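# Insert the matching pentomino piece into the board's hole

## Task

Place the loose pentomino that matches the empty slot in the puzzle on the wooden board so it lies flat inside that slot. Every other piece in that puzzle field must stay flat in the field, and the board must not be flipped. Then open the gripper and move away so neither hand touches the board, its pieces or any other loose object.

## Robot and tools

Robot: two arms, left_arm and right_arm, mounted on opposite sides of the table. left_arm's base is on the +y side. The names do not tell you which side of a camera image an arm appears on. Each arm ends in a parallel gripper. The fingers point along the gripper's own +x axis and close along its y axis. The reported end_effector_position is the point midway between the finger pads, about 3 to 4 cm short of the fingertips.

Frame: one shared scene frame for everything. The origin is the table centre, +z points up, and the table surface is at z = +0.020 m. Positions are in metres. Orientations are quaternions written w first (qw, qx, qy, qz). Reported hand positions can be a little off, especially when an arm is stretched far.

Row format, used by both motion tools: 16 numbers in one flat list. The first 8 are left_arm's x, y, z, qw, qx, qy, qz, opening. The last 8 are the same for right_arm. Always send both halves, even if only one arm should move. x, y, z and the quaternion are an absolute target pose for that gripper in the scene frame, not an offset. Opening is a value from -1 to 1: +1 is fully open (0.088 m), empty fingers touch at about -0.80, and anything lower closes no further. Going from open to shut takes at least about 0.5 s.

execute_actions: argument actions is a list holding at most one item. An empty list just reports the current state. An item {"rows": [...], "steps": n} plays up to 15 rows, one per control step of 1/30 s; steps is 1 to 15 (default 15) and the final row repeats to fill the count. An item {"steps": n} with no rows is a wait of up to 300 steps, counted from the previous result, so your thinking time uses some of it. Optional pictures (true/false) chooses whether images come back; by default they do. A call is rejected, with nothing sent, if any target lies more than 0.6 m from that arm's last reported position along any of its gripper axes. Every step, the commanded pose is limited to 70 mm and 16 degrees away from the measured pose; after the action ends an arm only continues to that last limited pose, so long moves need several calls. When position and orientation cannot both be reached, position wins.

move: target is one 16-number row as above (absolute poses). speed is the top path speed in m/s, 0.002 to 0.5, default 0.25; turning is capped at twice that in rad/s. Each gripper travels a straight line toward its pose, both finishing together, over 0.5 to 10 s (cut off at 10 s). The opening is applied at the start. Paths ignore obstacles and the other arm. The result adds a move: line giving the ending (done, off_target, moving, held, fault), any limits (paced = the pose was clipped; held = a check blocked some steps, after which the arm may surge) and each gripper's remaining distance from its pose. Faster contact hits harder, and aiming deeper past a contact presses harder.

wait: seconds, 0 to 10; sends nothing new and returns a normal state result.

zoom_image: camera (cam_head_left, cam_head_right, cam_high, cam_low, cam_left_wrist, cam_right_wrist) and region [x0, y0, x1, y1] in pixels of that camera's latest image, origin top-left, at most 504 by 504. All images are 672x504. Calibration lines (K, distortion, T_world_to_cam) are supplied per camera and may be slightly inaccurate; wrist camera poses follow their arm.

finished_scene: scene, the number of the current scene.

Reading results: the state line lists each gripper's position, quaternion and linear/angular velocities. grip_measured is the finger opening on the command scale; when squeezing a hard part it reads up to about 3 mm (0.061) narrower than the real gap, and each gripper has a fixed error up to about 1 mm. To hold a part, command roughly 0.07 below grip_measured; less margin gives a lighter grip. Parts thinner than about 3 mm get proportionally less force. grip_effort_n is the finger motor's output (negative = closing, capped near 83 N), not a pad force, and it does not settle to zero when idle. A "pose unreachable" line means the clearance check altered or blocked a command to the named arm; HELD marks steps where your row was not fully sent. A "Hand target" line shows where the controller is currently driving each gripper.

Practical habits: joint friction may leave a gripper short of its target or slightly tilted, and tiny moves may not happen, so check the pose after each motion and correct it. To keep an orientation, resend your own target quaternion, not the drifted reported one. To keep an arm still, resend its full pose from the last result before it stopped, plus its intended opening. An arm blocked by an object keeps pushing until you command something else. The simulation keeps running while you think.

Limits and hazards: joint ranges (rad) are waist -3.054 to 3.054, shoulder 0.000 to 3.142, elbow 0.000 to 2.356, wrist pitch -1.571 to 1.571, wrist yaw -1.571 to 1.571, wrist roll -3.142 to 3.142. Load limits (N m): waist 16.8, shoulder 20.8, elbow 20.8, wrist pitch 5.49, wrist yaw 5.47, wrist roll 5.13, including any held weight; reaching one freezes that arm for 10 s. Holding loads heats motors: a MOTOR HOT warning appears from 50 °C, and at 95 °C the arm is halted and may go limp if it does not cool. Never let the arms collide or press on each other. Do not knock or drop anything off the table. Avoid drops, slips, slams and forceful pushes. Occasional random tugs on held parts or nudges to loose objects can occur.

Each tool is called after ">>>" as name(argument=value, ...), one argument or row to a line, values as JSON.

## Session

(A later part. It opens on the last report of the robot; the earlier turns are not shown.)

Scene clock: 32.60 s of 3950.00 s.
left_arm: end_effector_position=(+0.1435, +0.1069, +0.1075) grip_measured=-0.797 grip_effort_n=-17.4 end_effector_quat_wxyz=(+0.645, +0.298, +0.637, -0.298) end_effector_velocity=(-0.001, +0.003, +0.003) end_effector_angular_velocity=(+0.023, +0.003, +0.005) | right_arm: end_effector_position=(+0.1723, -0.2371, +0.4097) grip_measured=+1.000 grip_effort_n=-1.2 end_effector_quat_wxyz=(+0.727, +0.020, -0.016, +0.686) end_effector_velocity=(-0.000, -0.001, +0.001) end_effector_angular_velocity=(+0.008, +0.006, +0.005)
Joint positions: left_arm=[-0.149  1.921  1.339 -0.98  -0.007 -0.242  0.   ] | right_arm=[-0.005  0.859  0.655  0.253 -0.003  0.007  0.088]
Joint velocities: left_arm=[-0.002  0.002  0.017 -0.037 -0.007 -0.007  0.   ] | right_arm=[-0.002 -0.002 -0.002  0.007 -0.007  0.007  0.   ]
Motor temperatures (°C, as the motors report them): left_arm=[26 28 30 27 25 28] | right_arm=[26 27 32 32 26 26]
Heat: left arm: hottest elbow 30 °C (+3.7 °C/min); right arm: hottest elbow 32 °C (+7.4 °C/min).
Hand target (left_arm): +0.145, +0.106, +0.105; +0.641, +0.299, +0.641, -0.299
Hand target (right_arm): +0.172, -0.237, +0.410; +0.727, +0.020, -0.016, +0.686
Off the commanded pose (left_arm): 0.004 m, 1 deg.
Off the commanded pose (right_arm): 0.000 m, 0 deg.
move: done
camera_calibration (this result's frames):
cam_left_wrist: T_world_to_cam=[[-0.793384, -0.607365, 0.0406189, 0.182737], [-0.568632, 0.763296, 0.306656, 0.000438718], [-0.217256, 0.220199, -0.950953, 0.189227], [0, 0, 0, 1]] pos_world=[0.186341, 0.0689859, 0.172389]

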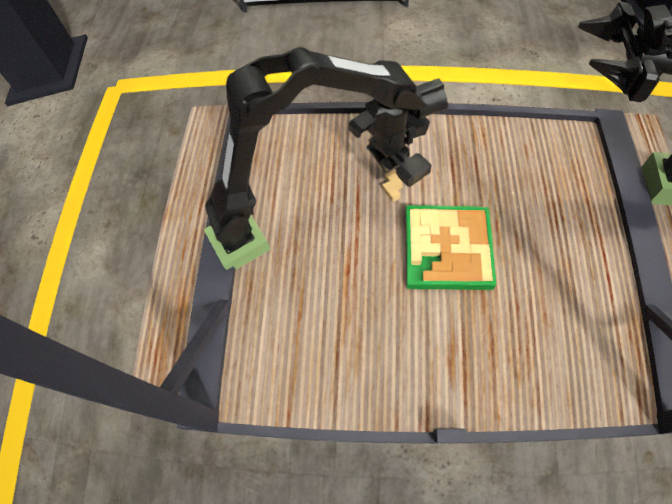

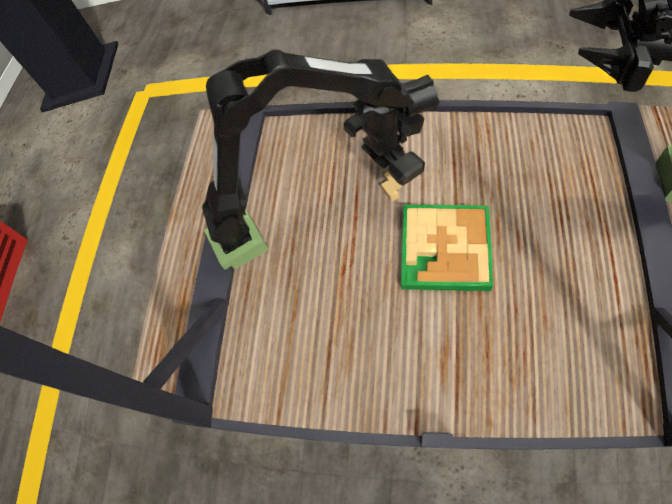

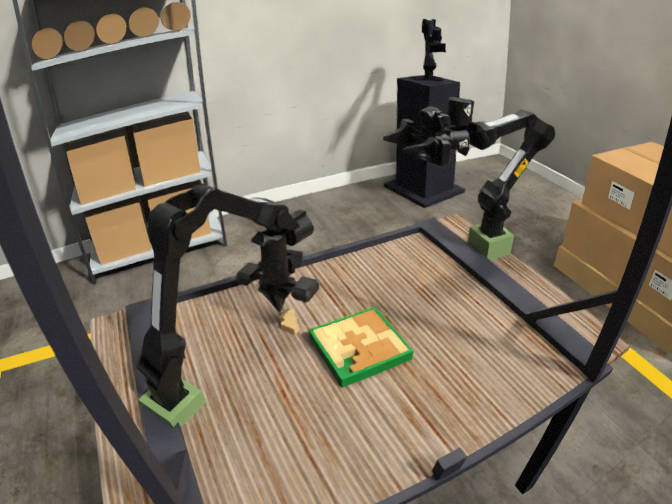

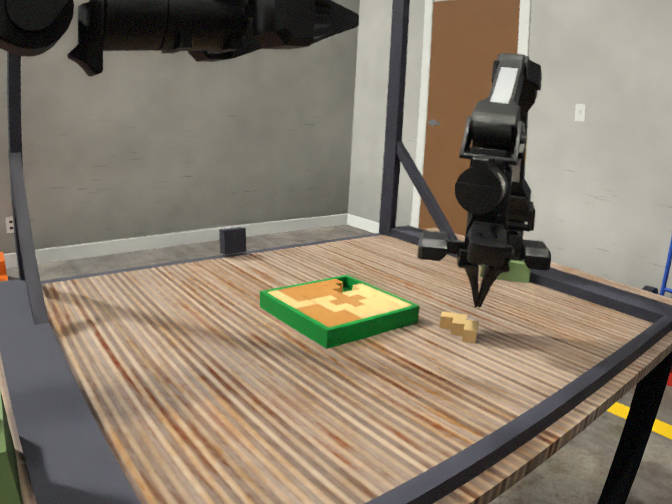

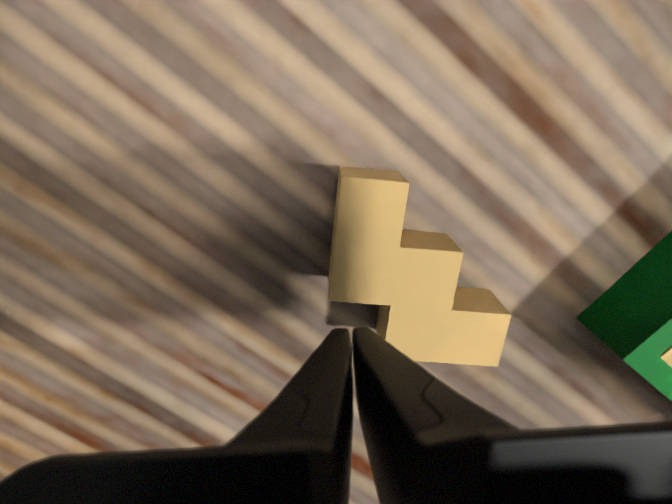

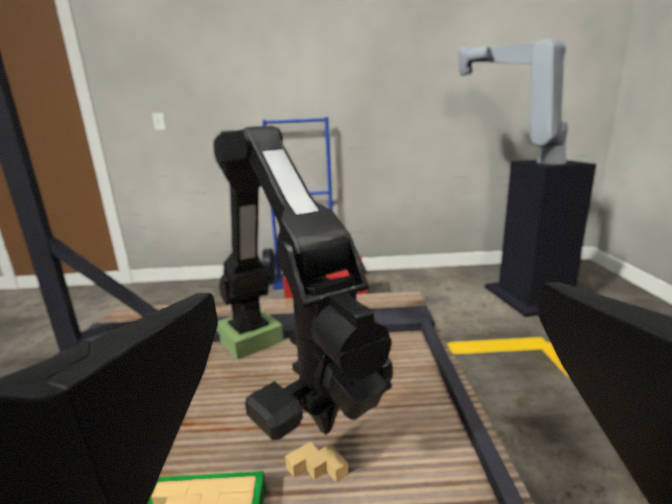

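>>> move(
  target=[0.134,0.092,0.082,0.618,0.343,0.618,-0.343,0.35,0.172,-0.237,0.41,0.727,0.02,-0.016,0.686,1],
  speed=0.06,
)

Scene clock: 37.17 s of 3950.00 s.
left_arm: end_effector_position=(+0.1367, +0.0919, +0.0881) grip_measured=+0.347 grip_effort_n=14.7 end_effector_quat_wxyz=(+0.626, +0.338, +0.615, -0.341) end_effector_velocity=(-0.001, +0.002, -0.001) end_effector_angular_velocity=(+0.014, -0.002, +0.005) | right_arm: end_effector_position=(+0.1723, -0.2371, +0.4097) grip_measured=+1.000 grip_effort_n=-0.2 end_effector_quat_wxyz=(+0.727, +0.020, -0.016, +0.686) end_effector_velocity=(-0.003, +0.000, +0.003) end_effector_angular_velocity=(+0.017, +0.005, +0.020)
Joint positions: left_arm=[-0.184  1.981  1.341 -0.916 -0.006 -0.146  0.056] | right_arm=[-0.005  0.859  0.655  0.253 -0.003  0.007  0.088]
Joint velocities: left_arm=[-0.002  0.002 -0.002 -0.007 -0.007 -0.007  0.   ] | right_arm=[-0.002  0.002 -0.002  0.022 -0.022  0.007  0.   ]
Motor temperatures (°C, as the motors report them): left_arm=[26 28 30 27 25 28] | right_arm=[26 27 32 32 26 26]
Heat: left arm: hottest elbow 30 °C (+3.2 °C/min); right arm: hottest elbow 32 °C (+6.5 °C/min).
Hand target (left_arm): +0.134, +0.092, +0.082; +0.618, +0.343, +0.618, -0.343
Hand target (right_arm): +0.172, -0.237, +0.410; +0.727, +0.020, -0.016, +0.686
Off the commanded pose (left_arm): 0.007 m, 1 deg.
Off the commanded pose (right_arm): 0.000 m, 0 deg.
After step 90, 0.07 s passed at rest.
move: done
camera_calibration (this result's frames):
cam_left_wrist: T_world_to_cam=[[-0.865933, -0.498445, 0.0413871, 0.168886], [-0.464798, 0.832511, 0.301476, -0.00612645], [-0.184724, 0.241821, -0.952575, 0.166269], [0, 0, 0, 1]] pos_world=[0.17411, 0.0490733, 0.153241]

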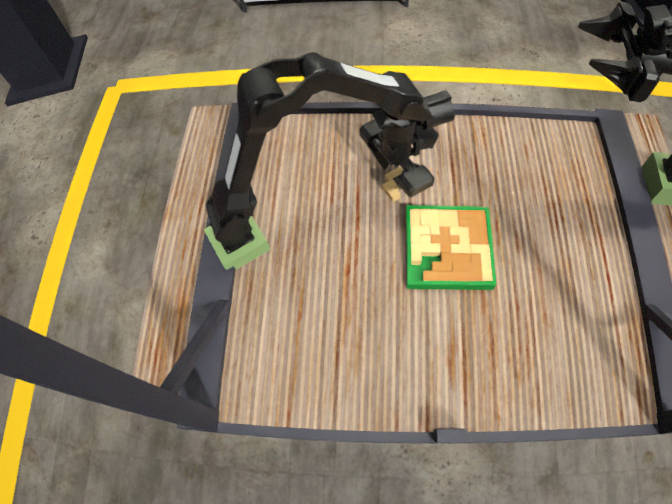

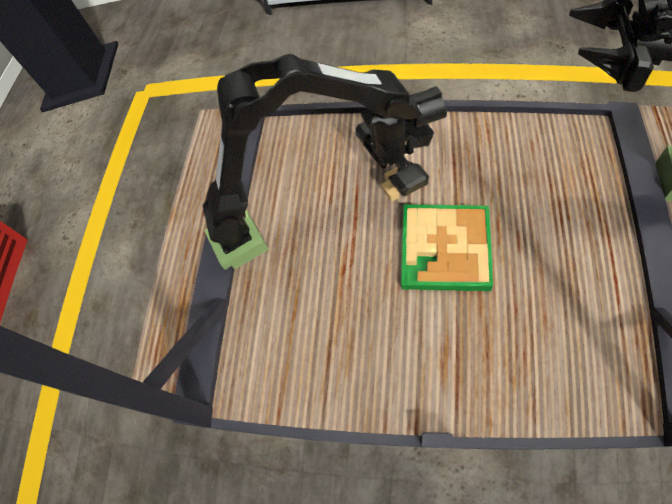

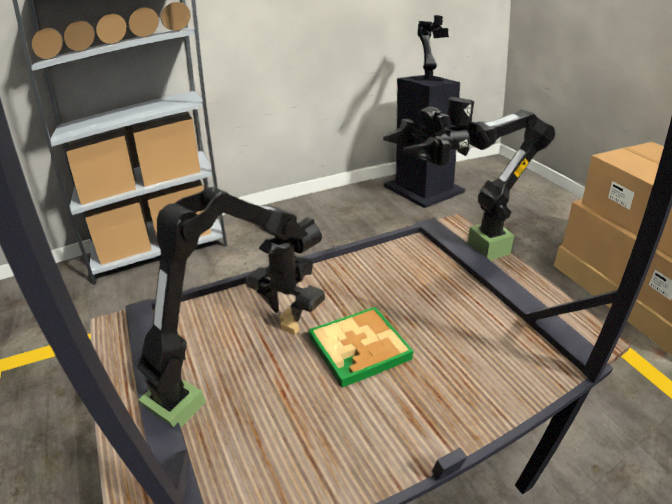

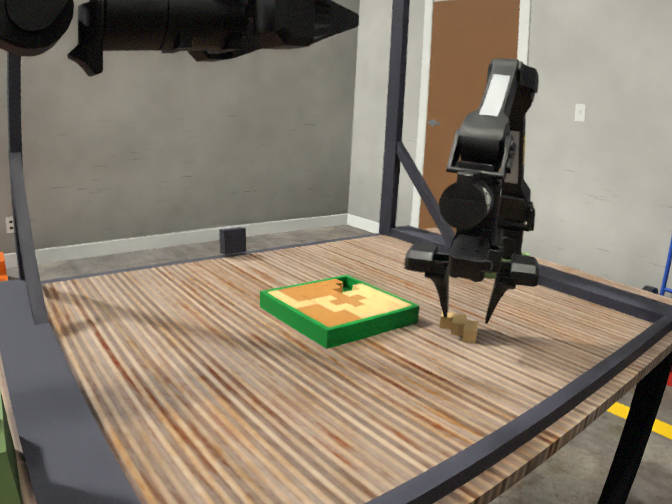

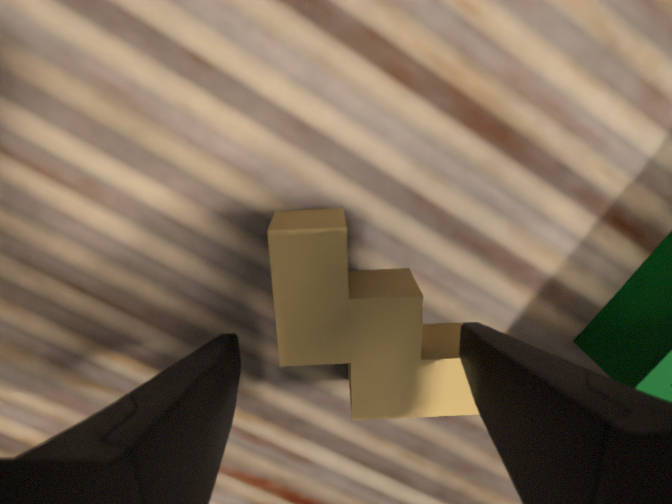

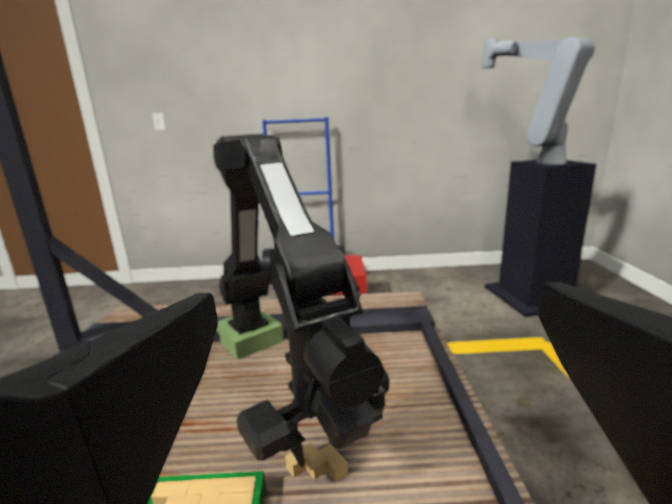

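>>> move(
  target=[0.134,0.093,0.061,0.618,0.343,0.618,-0.343,0.35,0.172,-0.237,0.41,0.727,0.02,-0.016,0.686,1],
  speed=0.03,
)

>>> move(
  target=[0.134,0.093,0.061,0.618,0.343,0.618,-0.343,-0.12,0.172,-0.237,0.41,0.727,0.02,-0.016,0.686,1],
)

Scene clock: 41.60 s of 3950.00 s.
left_arm: end_effector_position=(+0.1379, +0.0893, +0.0697) grip_measured=+0.347 grip_effort_n=14.7 end_effector_quat_wxyz=(+0.628, +0.337, +0.611, -0.344) end_effector_velocity=(+0.001, -0.001, +0.000) end_effector_angular_velocity=(-0.004, -0.010, +0.005) | right_arm: end_effector_position=(+0.1723, -0.2371, +0.4097) grip_measured=+1.000 grip_effort_n=-1.2 end_effector_quat_wxyz=(+0.727, +0.020, -0.016, +0.686) end_effector_velocity=(-0.000, -0.000, -0.005) end_effector_angular_velocity=(-0.022, -0.006, +0.005)
Joint positions: left_arm=[-0.184  2.012  1.307 -0.84  -0.006 -0.143  0.056] | right_arm=[-0.005  0.859  0.655  0.253 -0.003  0.007  0.088]
Joint velocities: left_arm=[-0.002 -0.002 -0.002  0.007 -0.007 -0.007 -0.   ] | right_arm=[-0.002 -0.002 -0.002 -0.022 -0.007 -0.007  0.   ]
Motor temperatures (°C, as the motors report them): left_arm=[26 29 31 27 25 28] | right_arm=[26 27 32 33 26 26]
Heat: left arm: hottest elbow 31 °C (+4.3 °C/min); right arm: hottest wrist pitch 33 °C (+7.2 °C/min).
Hand target (left_arm): +0.134, +0.093, +0.061; +0.618, +0.343, +0.618, -0.343
Hand target (right_arm): +0.172, -0.237, +0.410; +0.727, +0.020, -0.016, +0.686
Off the commanded pose (left_arm): 0.010 m, 2 deg.
Off the commanded pose (right_arm): 0.000 m, 0 deg.
After step 90, 0.23 s passed at rest.
move: off_target (left_arm)
camera_calibration (this result's frames):
cam_left_wrist: T_world_to_cam=[[-0.867439, -0.495739, 0.042339, 0.169258], [-0.463836, 0.836526, 0.291685, 0.00240057], [-0.180018, 0.233381, -0.955577, 0.149894], [0, 0, 0, 1]] pos_world=[0.174918, 0.0469172, 0.135368]

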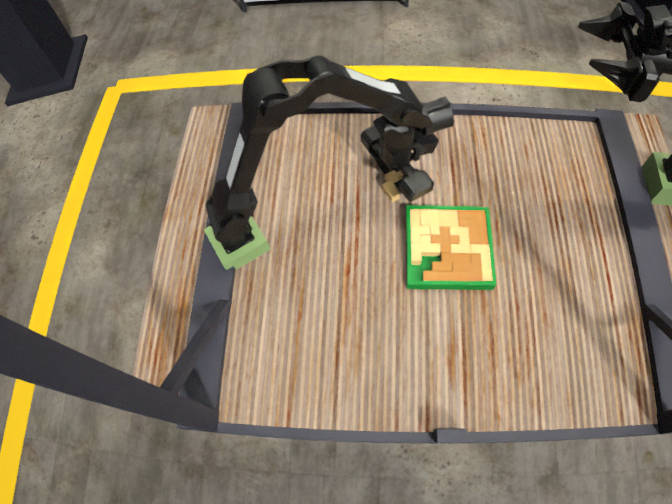

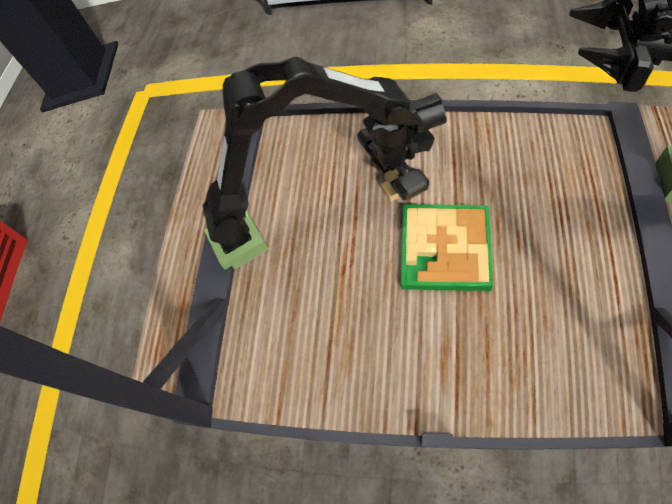

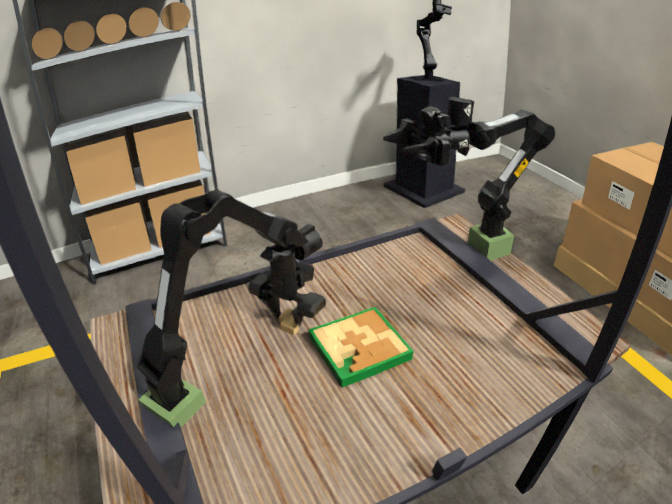

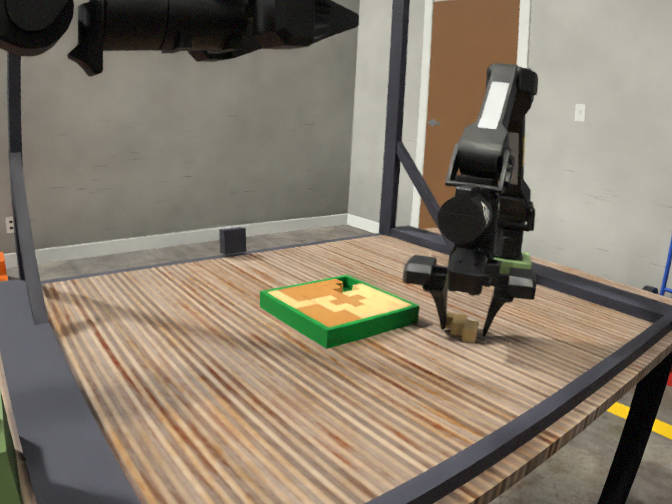

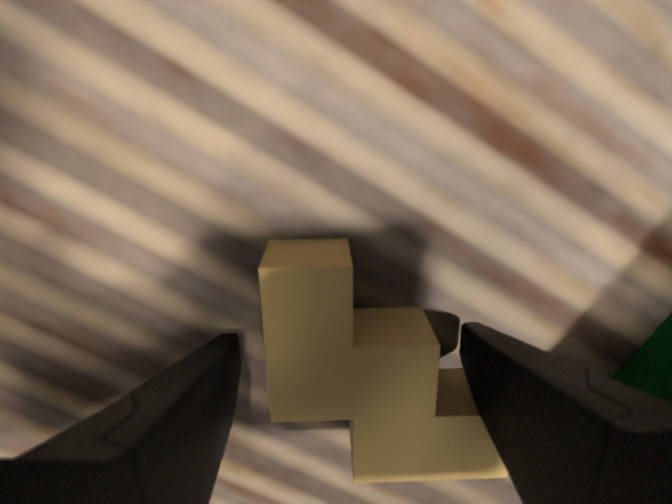

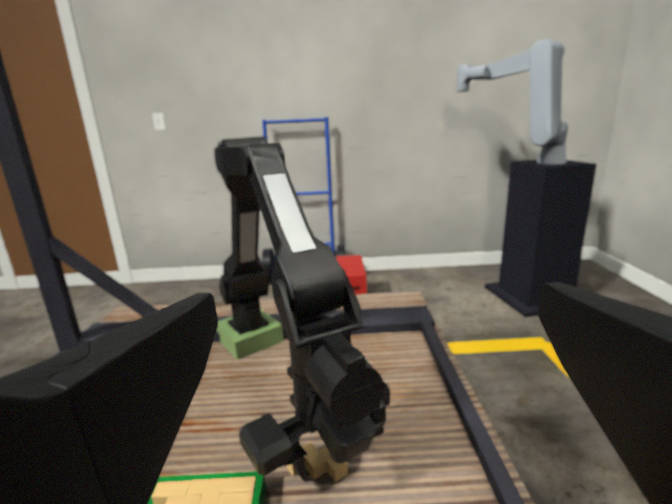

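Scene clock: 42.30 s of 3950.00 s.
left_arm: end_effector_position=(+0.1379, +0.0892, +0.0697) grip_measured=-0.072 grip_effort_n=-83.5 end_effector_quat_wxyz=(+0.628, +0.337, +0.611, -0.344) end_effector_velocity=(-0.001, -0.002, +0.000) end_effector_angular_velocity=(-0.004, -0.010, +0.000) | right_arm: end_effector_position=(+0.1723, -0.2371, +0.4097) grip_measured=+1.000 grip_effort_n=-1.2 end_effector_quat_wxyz=(+0.727, +0.020, -0.016, +0.686) end_effector_velocity=(-0.000, -0.001, +0.003) end_effector_angular_velocity=(+0.012, -0.008, +0.005)
Joint positions: left_arm=[-0.184  2.012  1.307 -0.839 -0.006 -0.143  0.035] | right_arm=[-0.005  0.859  0.655  0.253 -0.003  0.007  0.088]
Joint velocities: left_arm=[-0.007 -0.002 -0.002  0.007 -0.007 -0.007 -0.   ] | right_arm=[-0.002 -0.002  0.002  0.007 -0.007 -0.007  0.   ]
Motor temperatures (°C, as the motors report them): left_arm=[26 29 31 27 25 28] | right_arm=[26 27 32 33 26 26]
Heat: left arm: hottest elbow 31 °C (+4.3 °C/min); right arm: hottest wrist pitch 33 °C (+7.1 °C/min).
Hand target (left_arm): +0.134, +0.093, +0.061; +0.618, +0.343, +0.618, -0.343
Hand target (right_arm): +0.172, -0.237, +0.410; +0.727, +0.020, -0.016, +0.686
Off the commanded pose (left_arm): 0.010 m, 2 deg.
Off the commanded pose (right_arm): 0.000 m, 0 deg.
move: off_target (left_arm)
camera_calibration (this result's frames):
cam_left_wrist: T_world_to_cam=[[-0.867445, -0.495725, 0.0423758, 0.169247], [-0.463882, 0.836627, 0.291322, 0.00250183], [-0.179868, 0.233048, -0.955686, 0.149936], [0, 0, 0, 1]] pos_world=[0.174941, 0.0468642, 0.135391]

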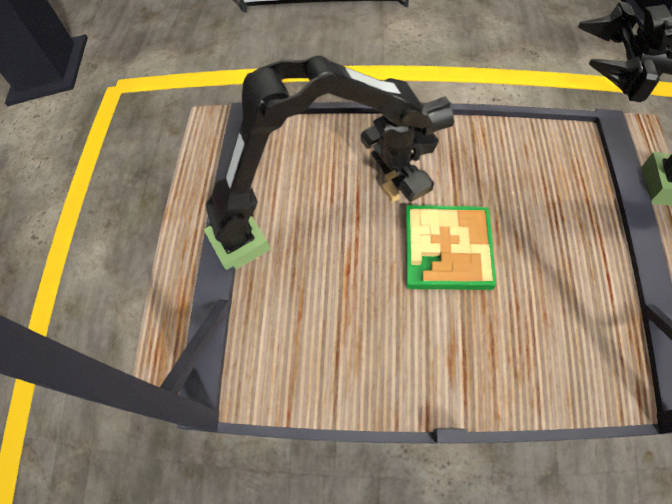

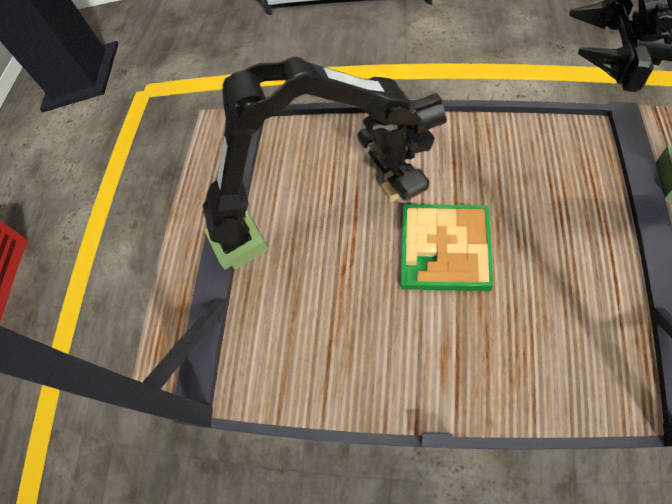

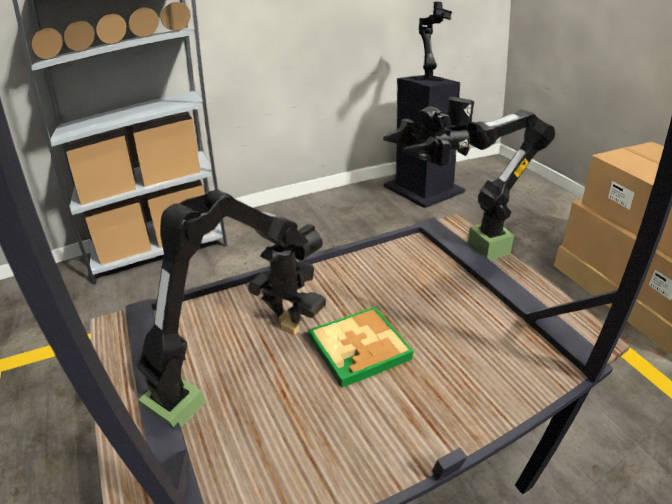

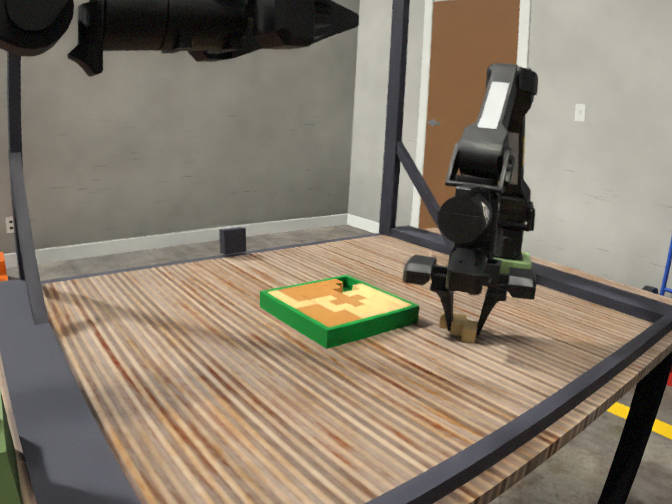

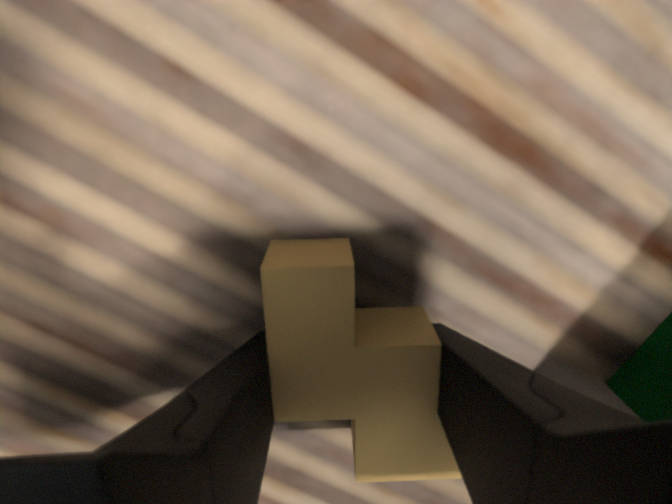

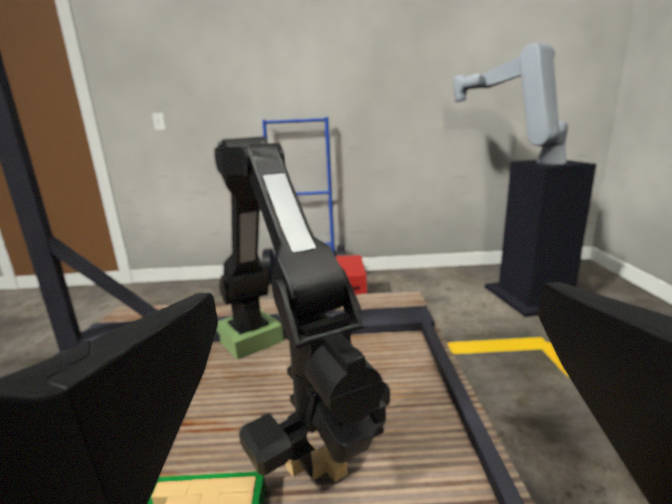

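>>> move(
  target=[0.136,0.09,0.125,0.618,0.343,0.618,-0.343,-0.14,0.172,-0.237,0.41,0.727,0.02,-0.016,0.686,1],
  speed=0.1,
)

>>> move(
  target=[-0.063,0.028,0.112,0.506,0.494,0.494,-0.506,-0.14,0.172,-0.237,0.41,0.727,0.02,-0.016,0.686,1],
  speed=0.12,
)

Scene clock: 46.83 s of 3950.00 s.
left_arm: end_effector_position=(+0.1360, +0.0934, +0.1190) grip_measured=-0.072 grip_effort_n=-83.5 end_effector_quat_wxyz=(+0.616, +0.346, +0.623, -0.336) end_effector_velocity=(-0.001, +0.002, +0.003) end_effector_angular_velocity=(+0.014, -0.002, +0.005) | right_arm: end_effector_position=(+0.1723, -0.2371, +0.4097) grip_measured=+1.000 grip_effort_n=-1.2 end_effector_quat_wxyz=(+0.727, +0.020, -0.016, +0.686) end_effector_velocity=(-0.003, -0.000, -0.002) end_effector_angular_velocity=(-0.008, -0.008, +0.019)
Joint positions: left_arm=[-0.184  1.961  1.442 -1.069 -0.006 -0.142  0.035] | right_arm=[-0.005  0.859  0.655  0.253 -0.003  0.007  0.088]
Joint velocities: left_arm=[-0.002 -0.002  0.007 -0.022 -0.007 -0.007  0.   ] | right_arm=[-0.002 -0.002 -0.002 -0.007 -0.022 -0.007  0.   ]
Motor temperatures (°C, as the motors report them): left_arm=[26 30 31 27 25 28] | right_arm=[26 27 33 33 26 26]
Heat: left arm: hottest elbow 31 °C (+3.8 °C/min); right arm: hottest elbow 33 °C (+6.4 °C/min).
Hand target (left_arm): +0.136, +0.090, +0.125; +0.618, +0.343, +0.618, -0.343
Hand target (right_arm): +0.172, -0.237, +0.410; +0.727, +0.020, -0.016, +0.686
Off the commanded pose (left_arm): 0.007 m, 1 deg.
Off the commanded pose (right_arm): 0.000 m, 0 deg.
After step 90, 0.57 s passed at rest.
move: done
camera_calibration (this result's frames):
cam_left_wrist: T_world_to_cam=[[-0.867502, -0.495959, 0.0382852, 0.168114], [-0.457206, 0.8253, 0.331425, -0.0208475], [-0.19597, 0.270007, -0.942705, 0.192948], [0, 0, 0, 1]] pos_world=[0.174119, 0.0484857, 0.182366]

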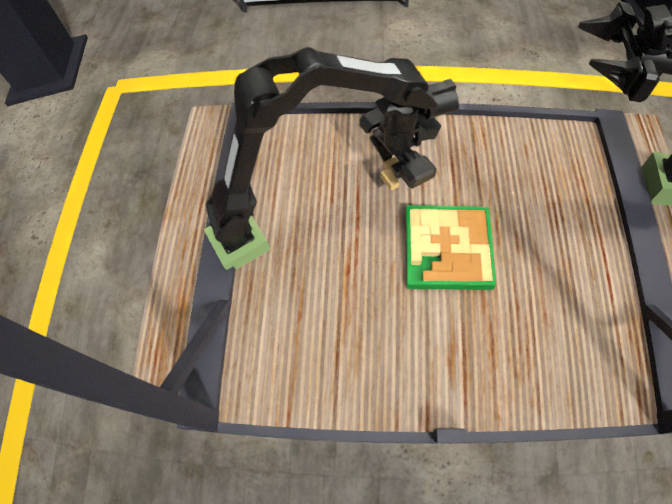

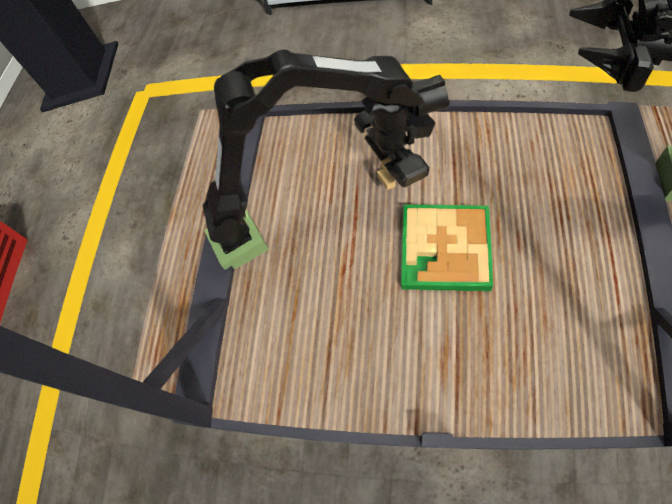

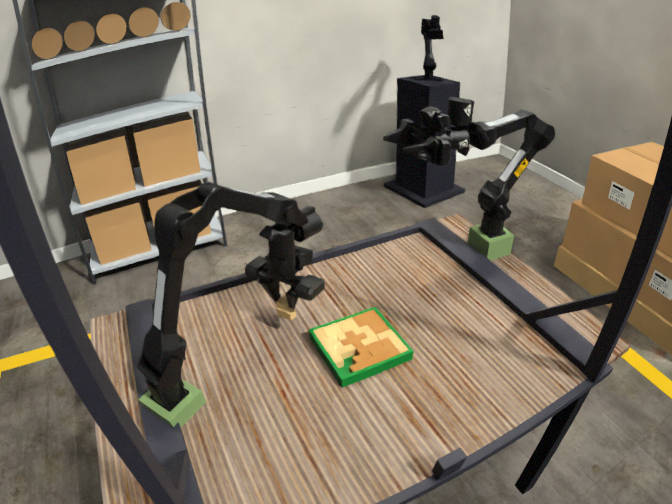

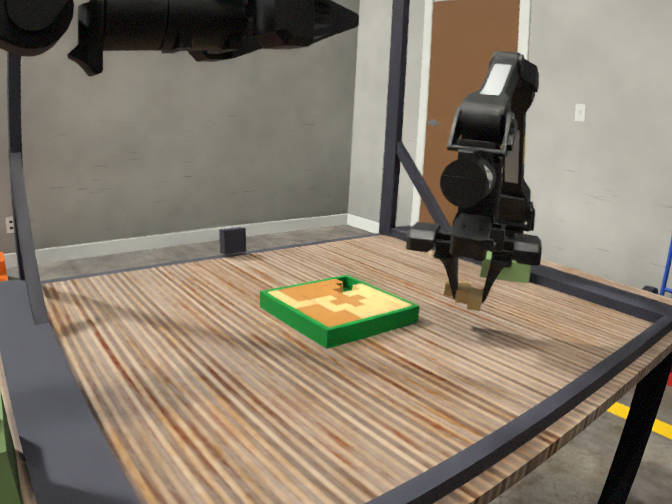

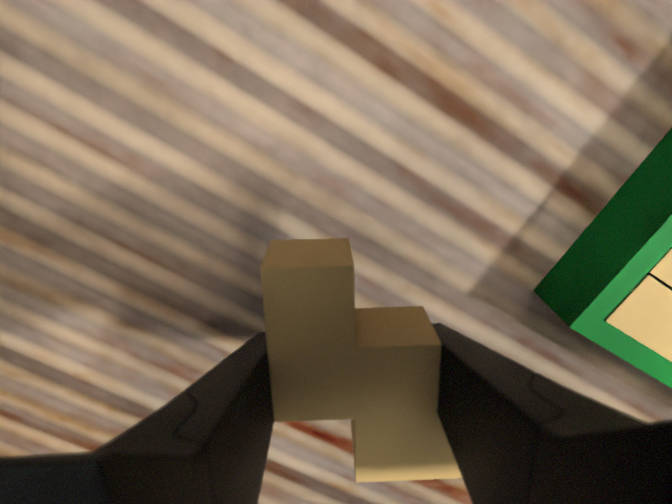

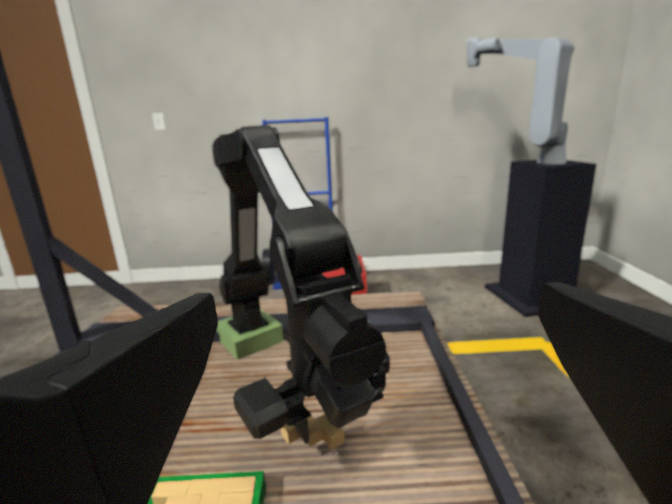

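Scene clock: 49.60 s of 3950.00 s.
left_arm: end_effector_position=(-0.0614, +0.0309, +0.1158) grip_measured=-0.072 grip_effort_n=-83.5 end_effector_quat_wxyz=(+0.511, +0.488, +0.494, -0.506) end_effector_velocity=(+0.001, +0.003, +0.001) end_effector_angular_velocity=(+0.016, -0.009, +0.005) | right_arm: end_effector_position=(+0.1723, -0.2371, +0.4097) grip_measured=+1.000 grip_effort_n=-1.2 end_effector_quat_wxyz=(+0.727, +0.020, -0.016, +0.686) end_effector_velocity=(-0.003, -0.000, +0.001) end_effector_angular_velocity=(+0.008, +0.006, +0.020)
Joint positions: left_arm=[-0.733  2.048  1.556 -1.045 -0.003 -0.137  0.035] | right_arm=[-0.005  0.859  0.655  0.253 -0.003  0.007  0.088]
Joint velocities: left_arm=[-0.002  0.002  0.007 -0.022 -0.007 -0.007 -0.   ] | right_arm=[-0.002 -0.002 -0.002  0.007 -0.022  0.007  0.   ]
Motor temperatures (°C, as the motors report them): left_arm=[26 30 31 27 25 28] | right_arm=[26 27 33 33 26 26]
Heat: left arm: hottest elbow 31 °C (+3.6 °C/min); right arm: hottest elbow 33 °C (+6.0 °C/min).
Hand target (left_arm): -0.064, +0.030, +0.112; +0.505, +0.492, +0.495, -0.507
Hand target (right_arm): +0.172, -0.237, +0.410; +0.727, +0.020, -0.016, +0.686
Off the commanded pose (left_arm): 0.005 m, 1 deg.
Off the commanded pose (right_arm): 0.000 m, 0 deg.
move: done
camera_calibration (this result's frames):
cam_left_wrist: T_world_to_cam=[[-0.99826, 0.0369909, 0.0459235, -0.0593799], [0.0485589, 0.95751, 0.284283, -0.0260931], [-0.0334563, 0.286018, -0.95764, 0.179327], [0, 0, 0, 1]] pos_world=[-0.0520099, -0.0241099, 0.181876]

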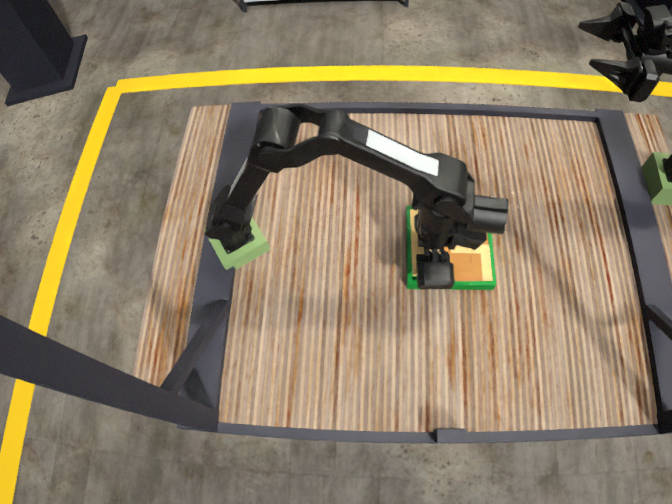

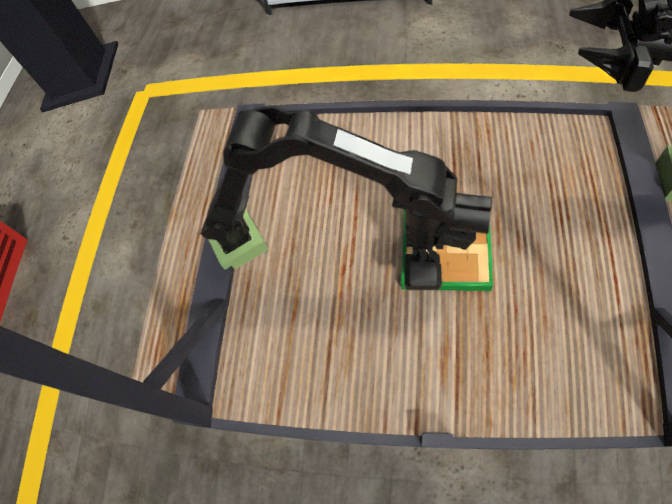

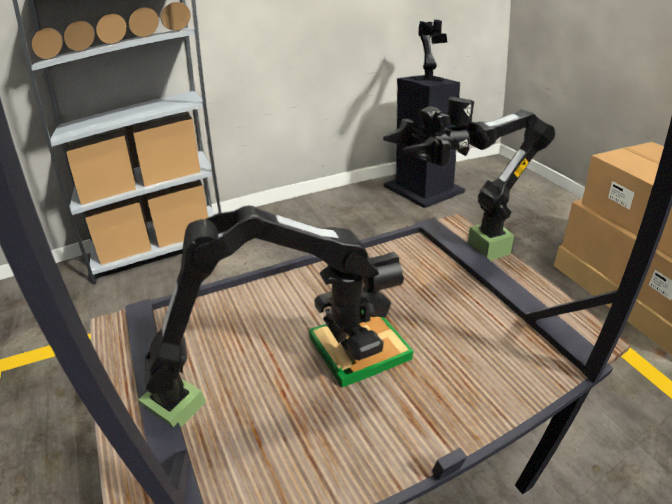

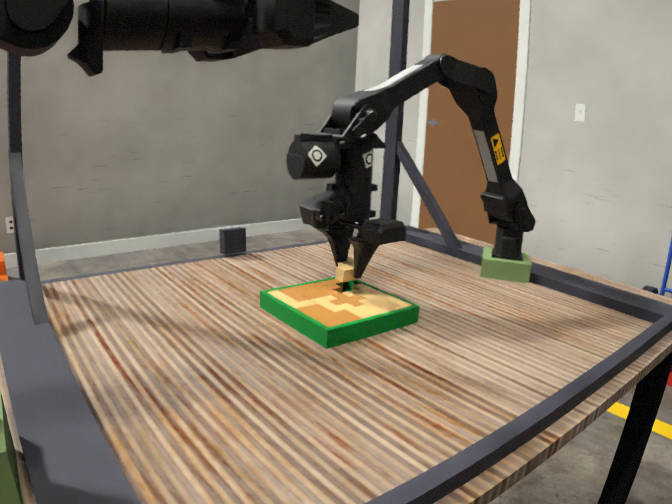

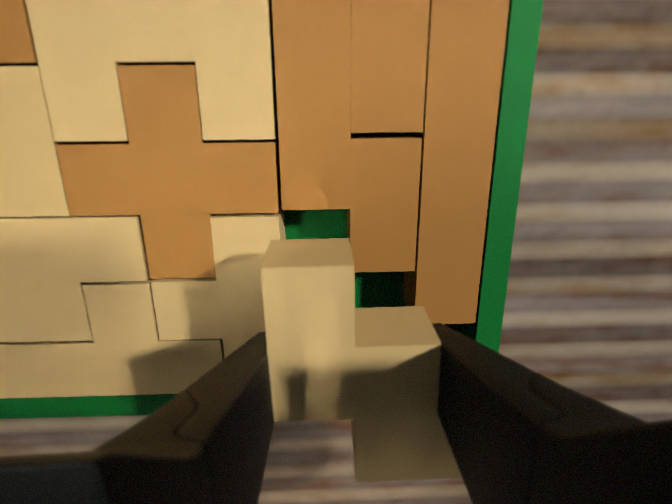

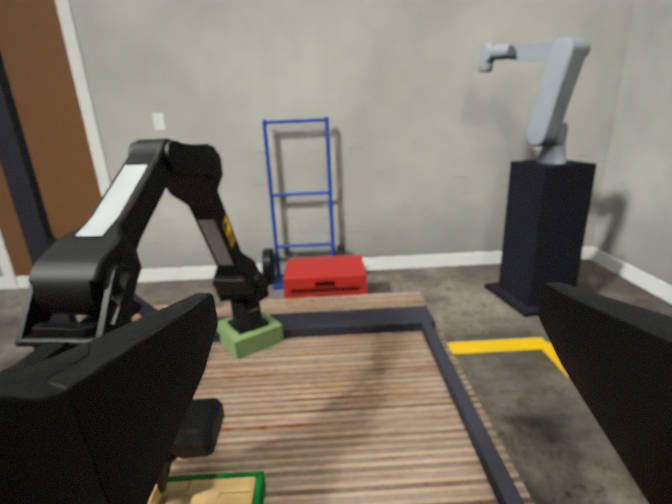

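>>> move(
  target=[-0.0655,0.029,0.094,0.493,0.505,0.489,-0.512,-0.14,0.172,-0.237,0.41,0.727,0.02,-0.016,0.686,1],
  speed=0.03,
)

Scene clock: 53.17 s of 3950.00 s.
left_arm: end_effector_position=(-0.0637, +0.0251, +0.1032) grip_measured=-0.072 grip_effort_n=-83.5 end_effector_quat_wxyz=(+0.502, +0.497, +0.485, -0.516) end_effector_velocity=(+0.001, +0.002, +0.000) end_effector_angular_velocity=(+0.004, -0.023, -0.014) | right_arm: end_effector_position=(+0.1723, -0.2371, +0.4097) grip_measured=+1.000 grip_effort_n=-1.2 end_effector_quat_wxyz=(+0.727, +0.020, -0.016, +0.686) end_effector_velocity=(+0.002, -0.001, +0.004) end_effector_angular_velocity=(+0.022, +0.006, -0.009)
Joint positions: left_arm=[-0.737  2.082  1.555 -1.008 -0.003 -0.106  0.035] | right_arm=[-0.005  0.859  0.655  0.253 -0.003  0.007  0.088]
Joint velocities: left_arm=[-0.007 -0.002 -0.002 -0.007 -0.022  0.007 -0.   ] | right_arm=[-0.002 -0.002 -0.002  0.022  0.007  0.007  0.   ]
Motor temperatures (°C, as the motors report them): left_arm=[26 31 31 27 25 28] | right_arm=[26 27 33 33 26 26]
Heat: left arm: hottest shoulder 31 °C (+3.4 °C/min); right arm: hottest elbow 33 °C (+5.6 °C/min).
Hand target (left_arm): -0.065, +0.029, +0.094; +0.493, +0.505, +0.489, -0.512
Hand target (right_arm): +0.172, -0.237, +0.410; +0.727, +0.020, -0.016, +0.686
Off the commanded pose (left_arm): 0.010 m, 2 deg.
Off the commanded pose (right_arm): 0.000 m, 0 deg.
move: off_target (left_arm)
camera_calibration (this result's frames):
cam_left_wrist: T_world_to_cam=[[-0.996381, 0.0720999, 0.0450237, -0.0615301], [0.0819083, 0.955986, 0.281746, -0.0144049], [-0.0227281, 0.284415, -0.958432, 0.169727], [0, 0, 0, 1]] pos_world=[-0.05627, -0.0300655, 0.1695]

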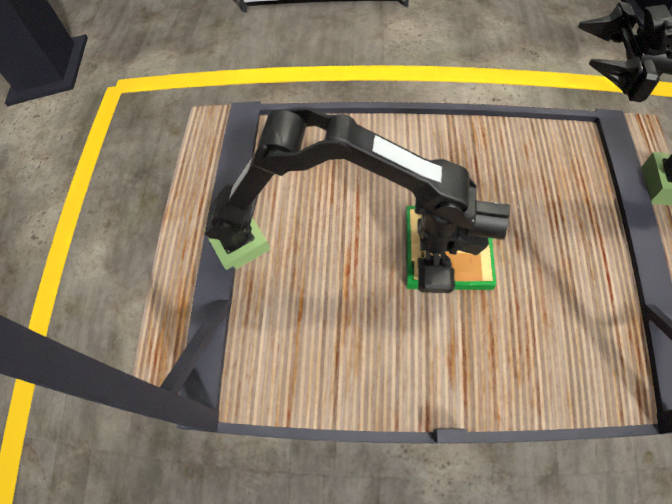

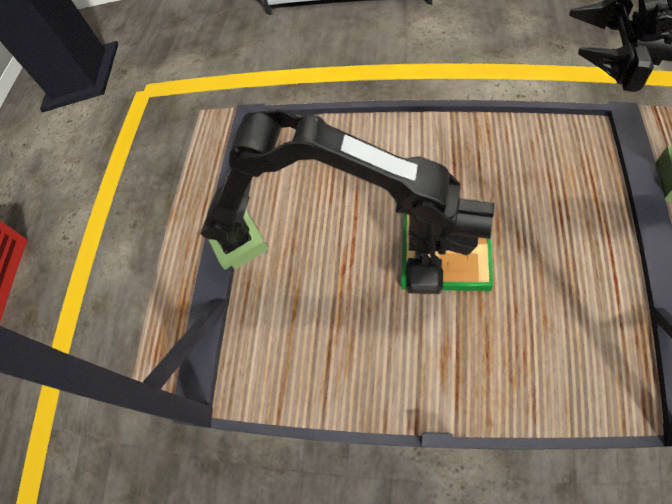

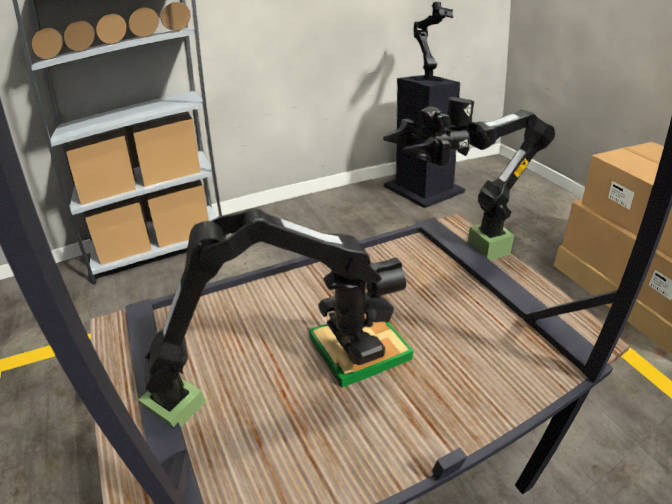

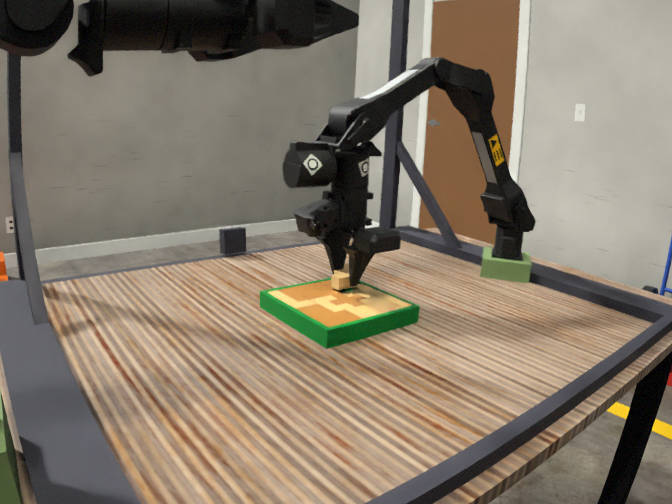

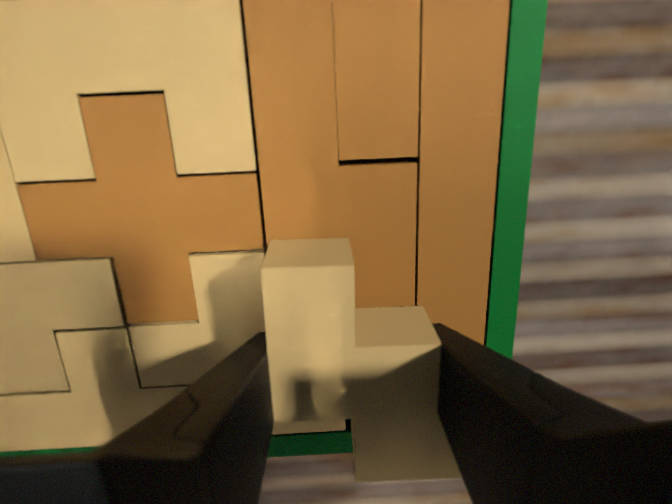

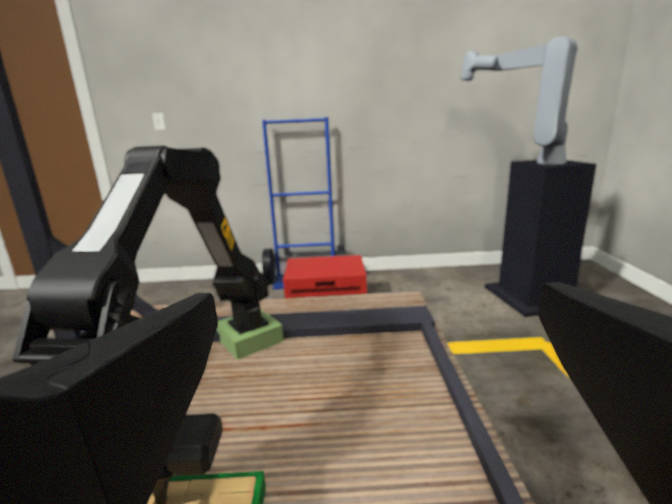

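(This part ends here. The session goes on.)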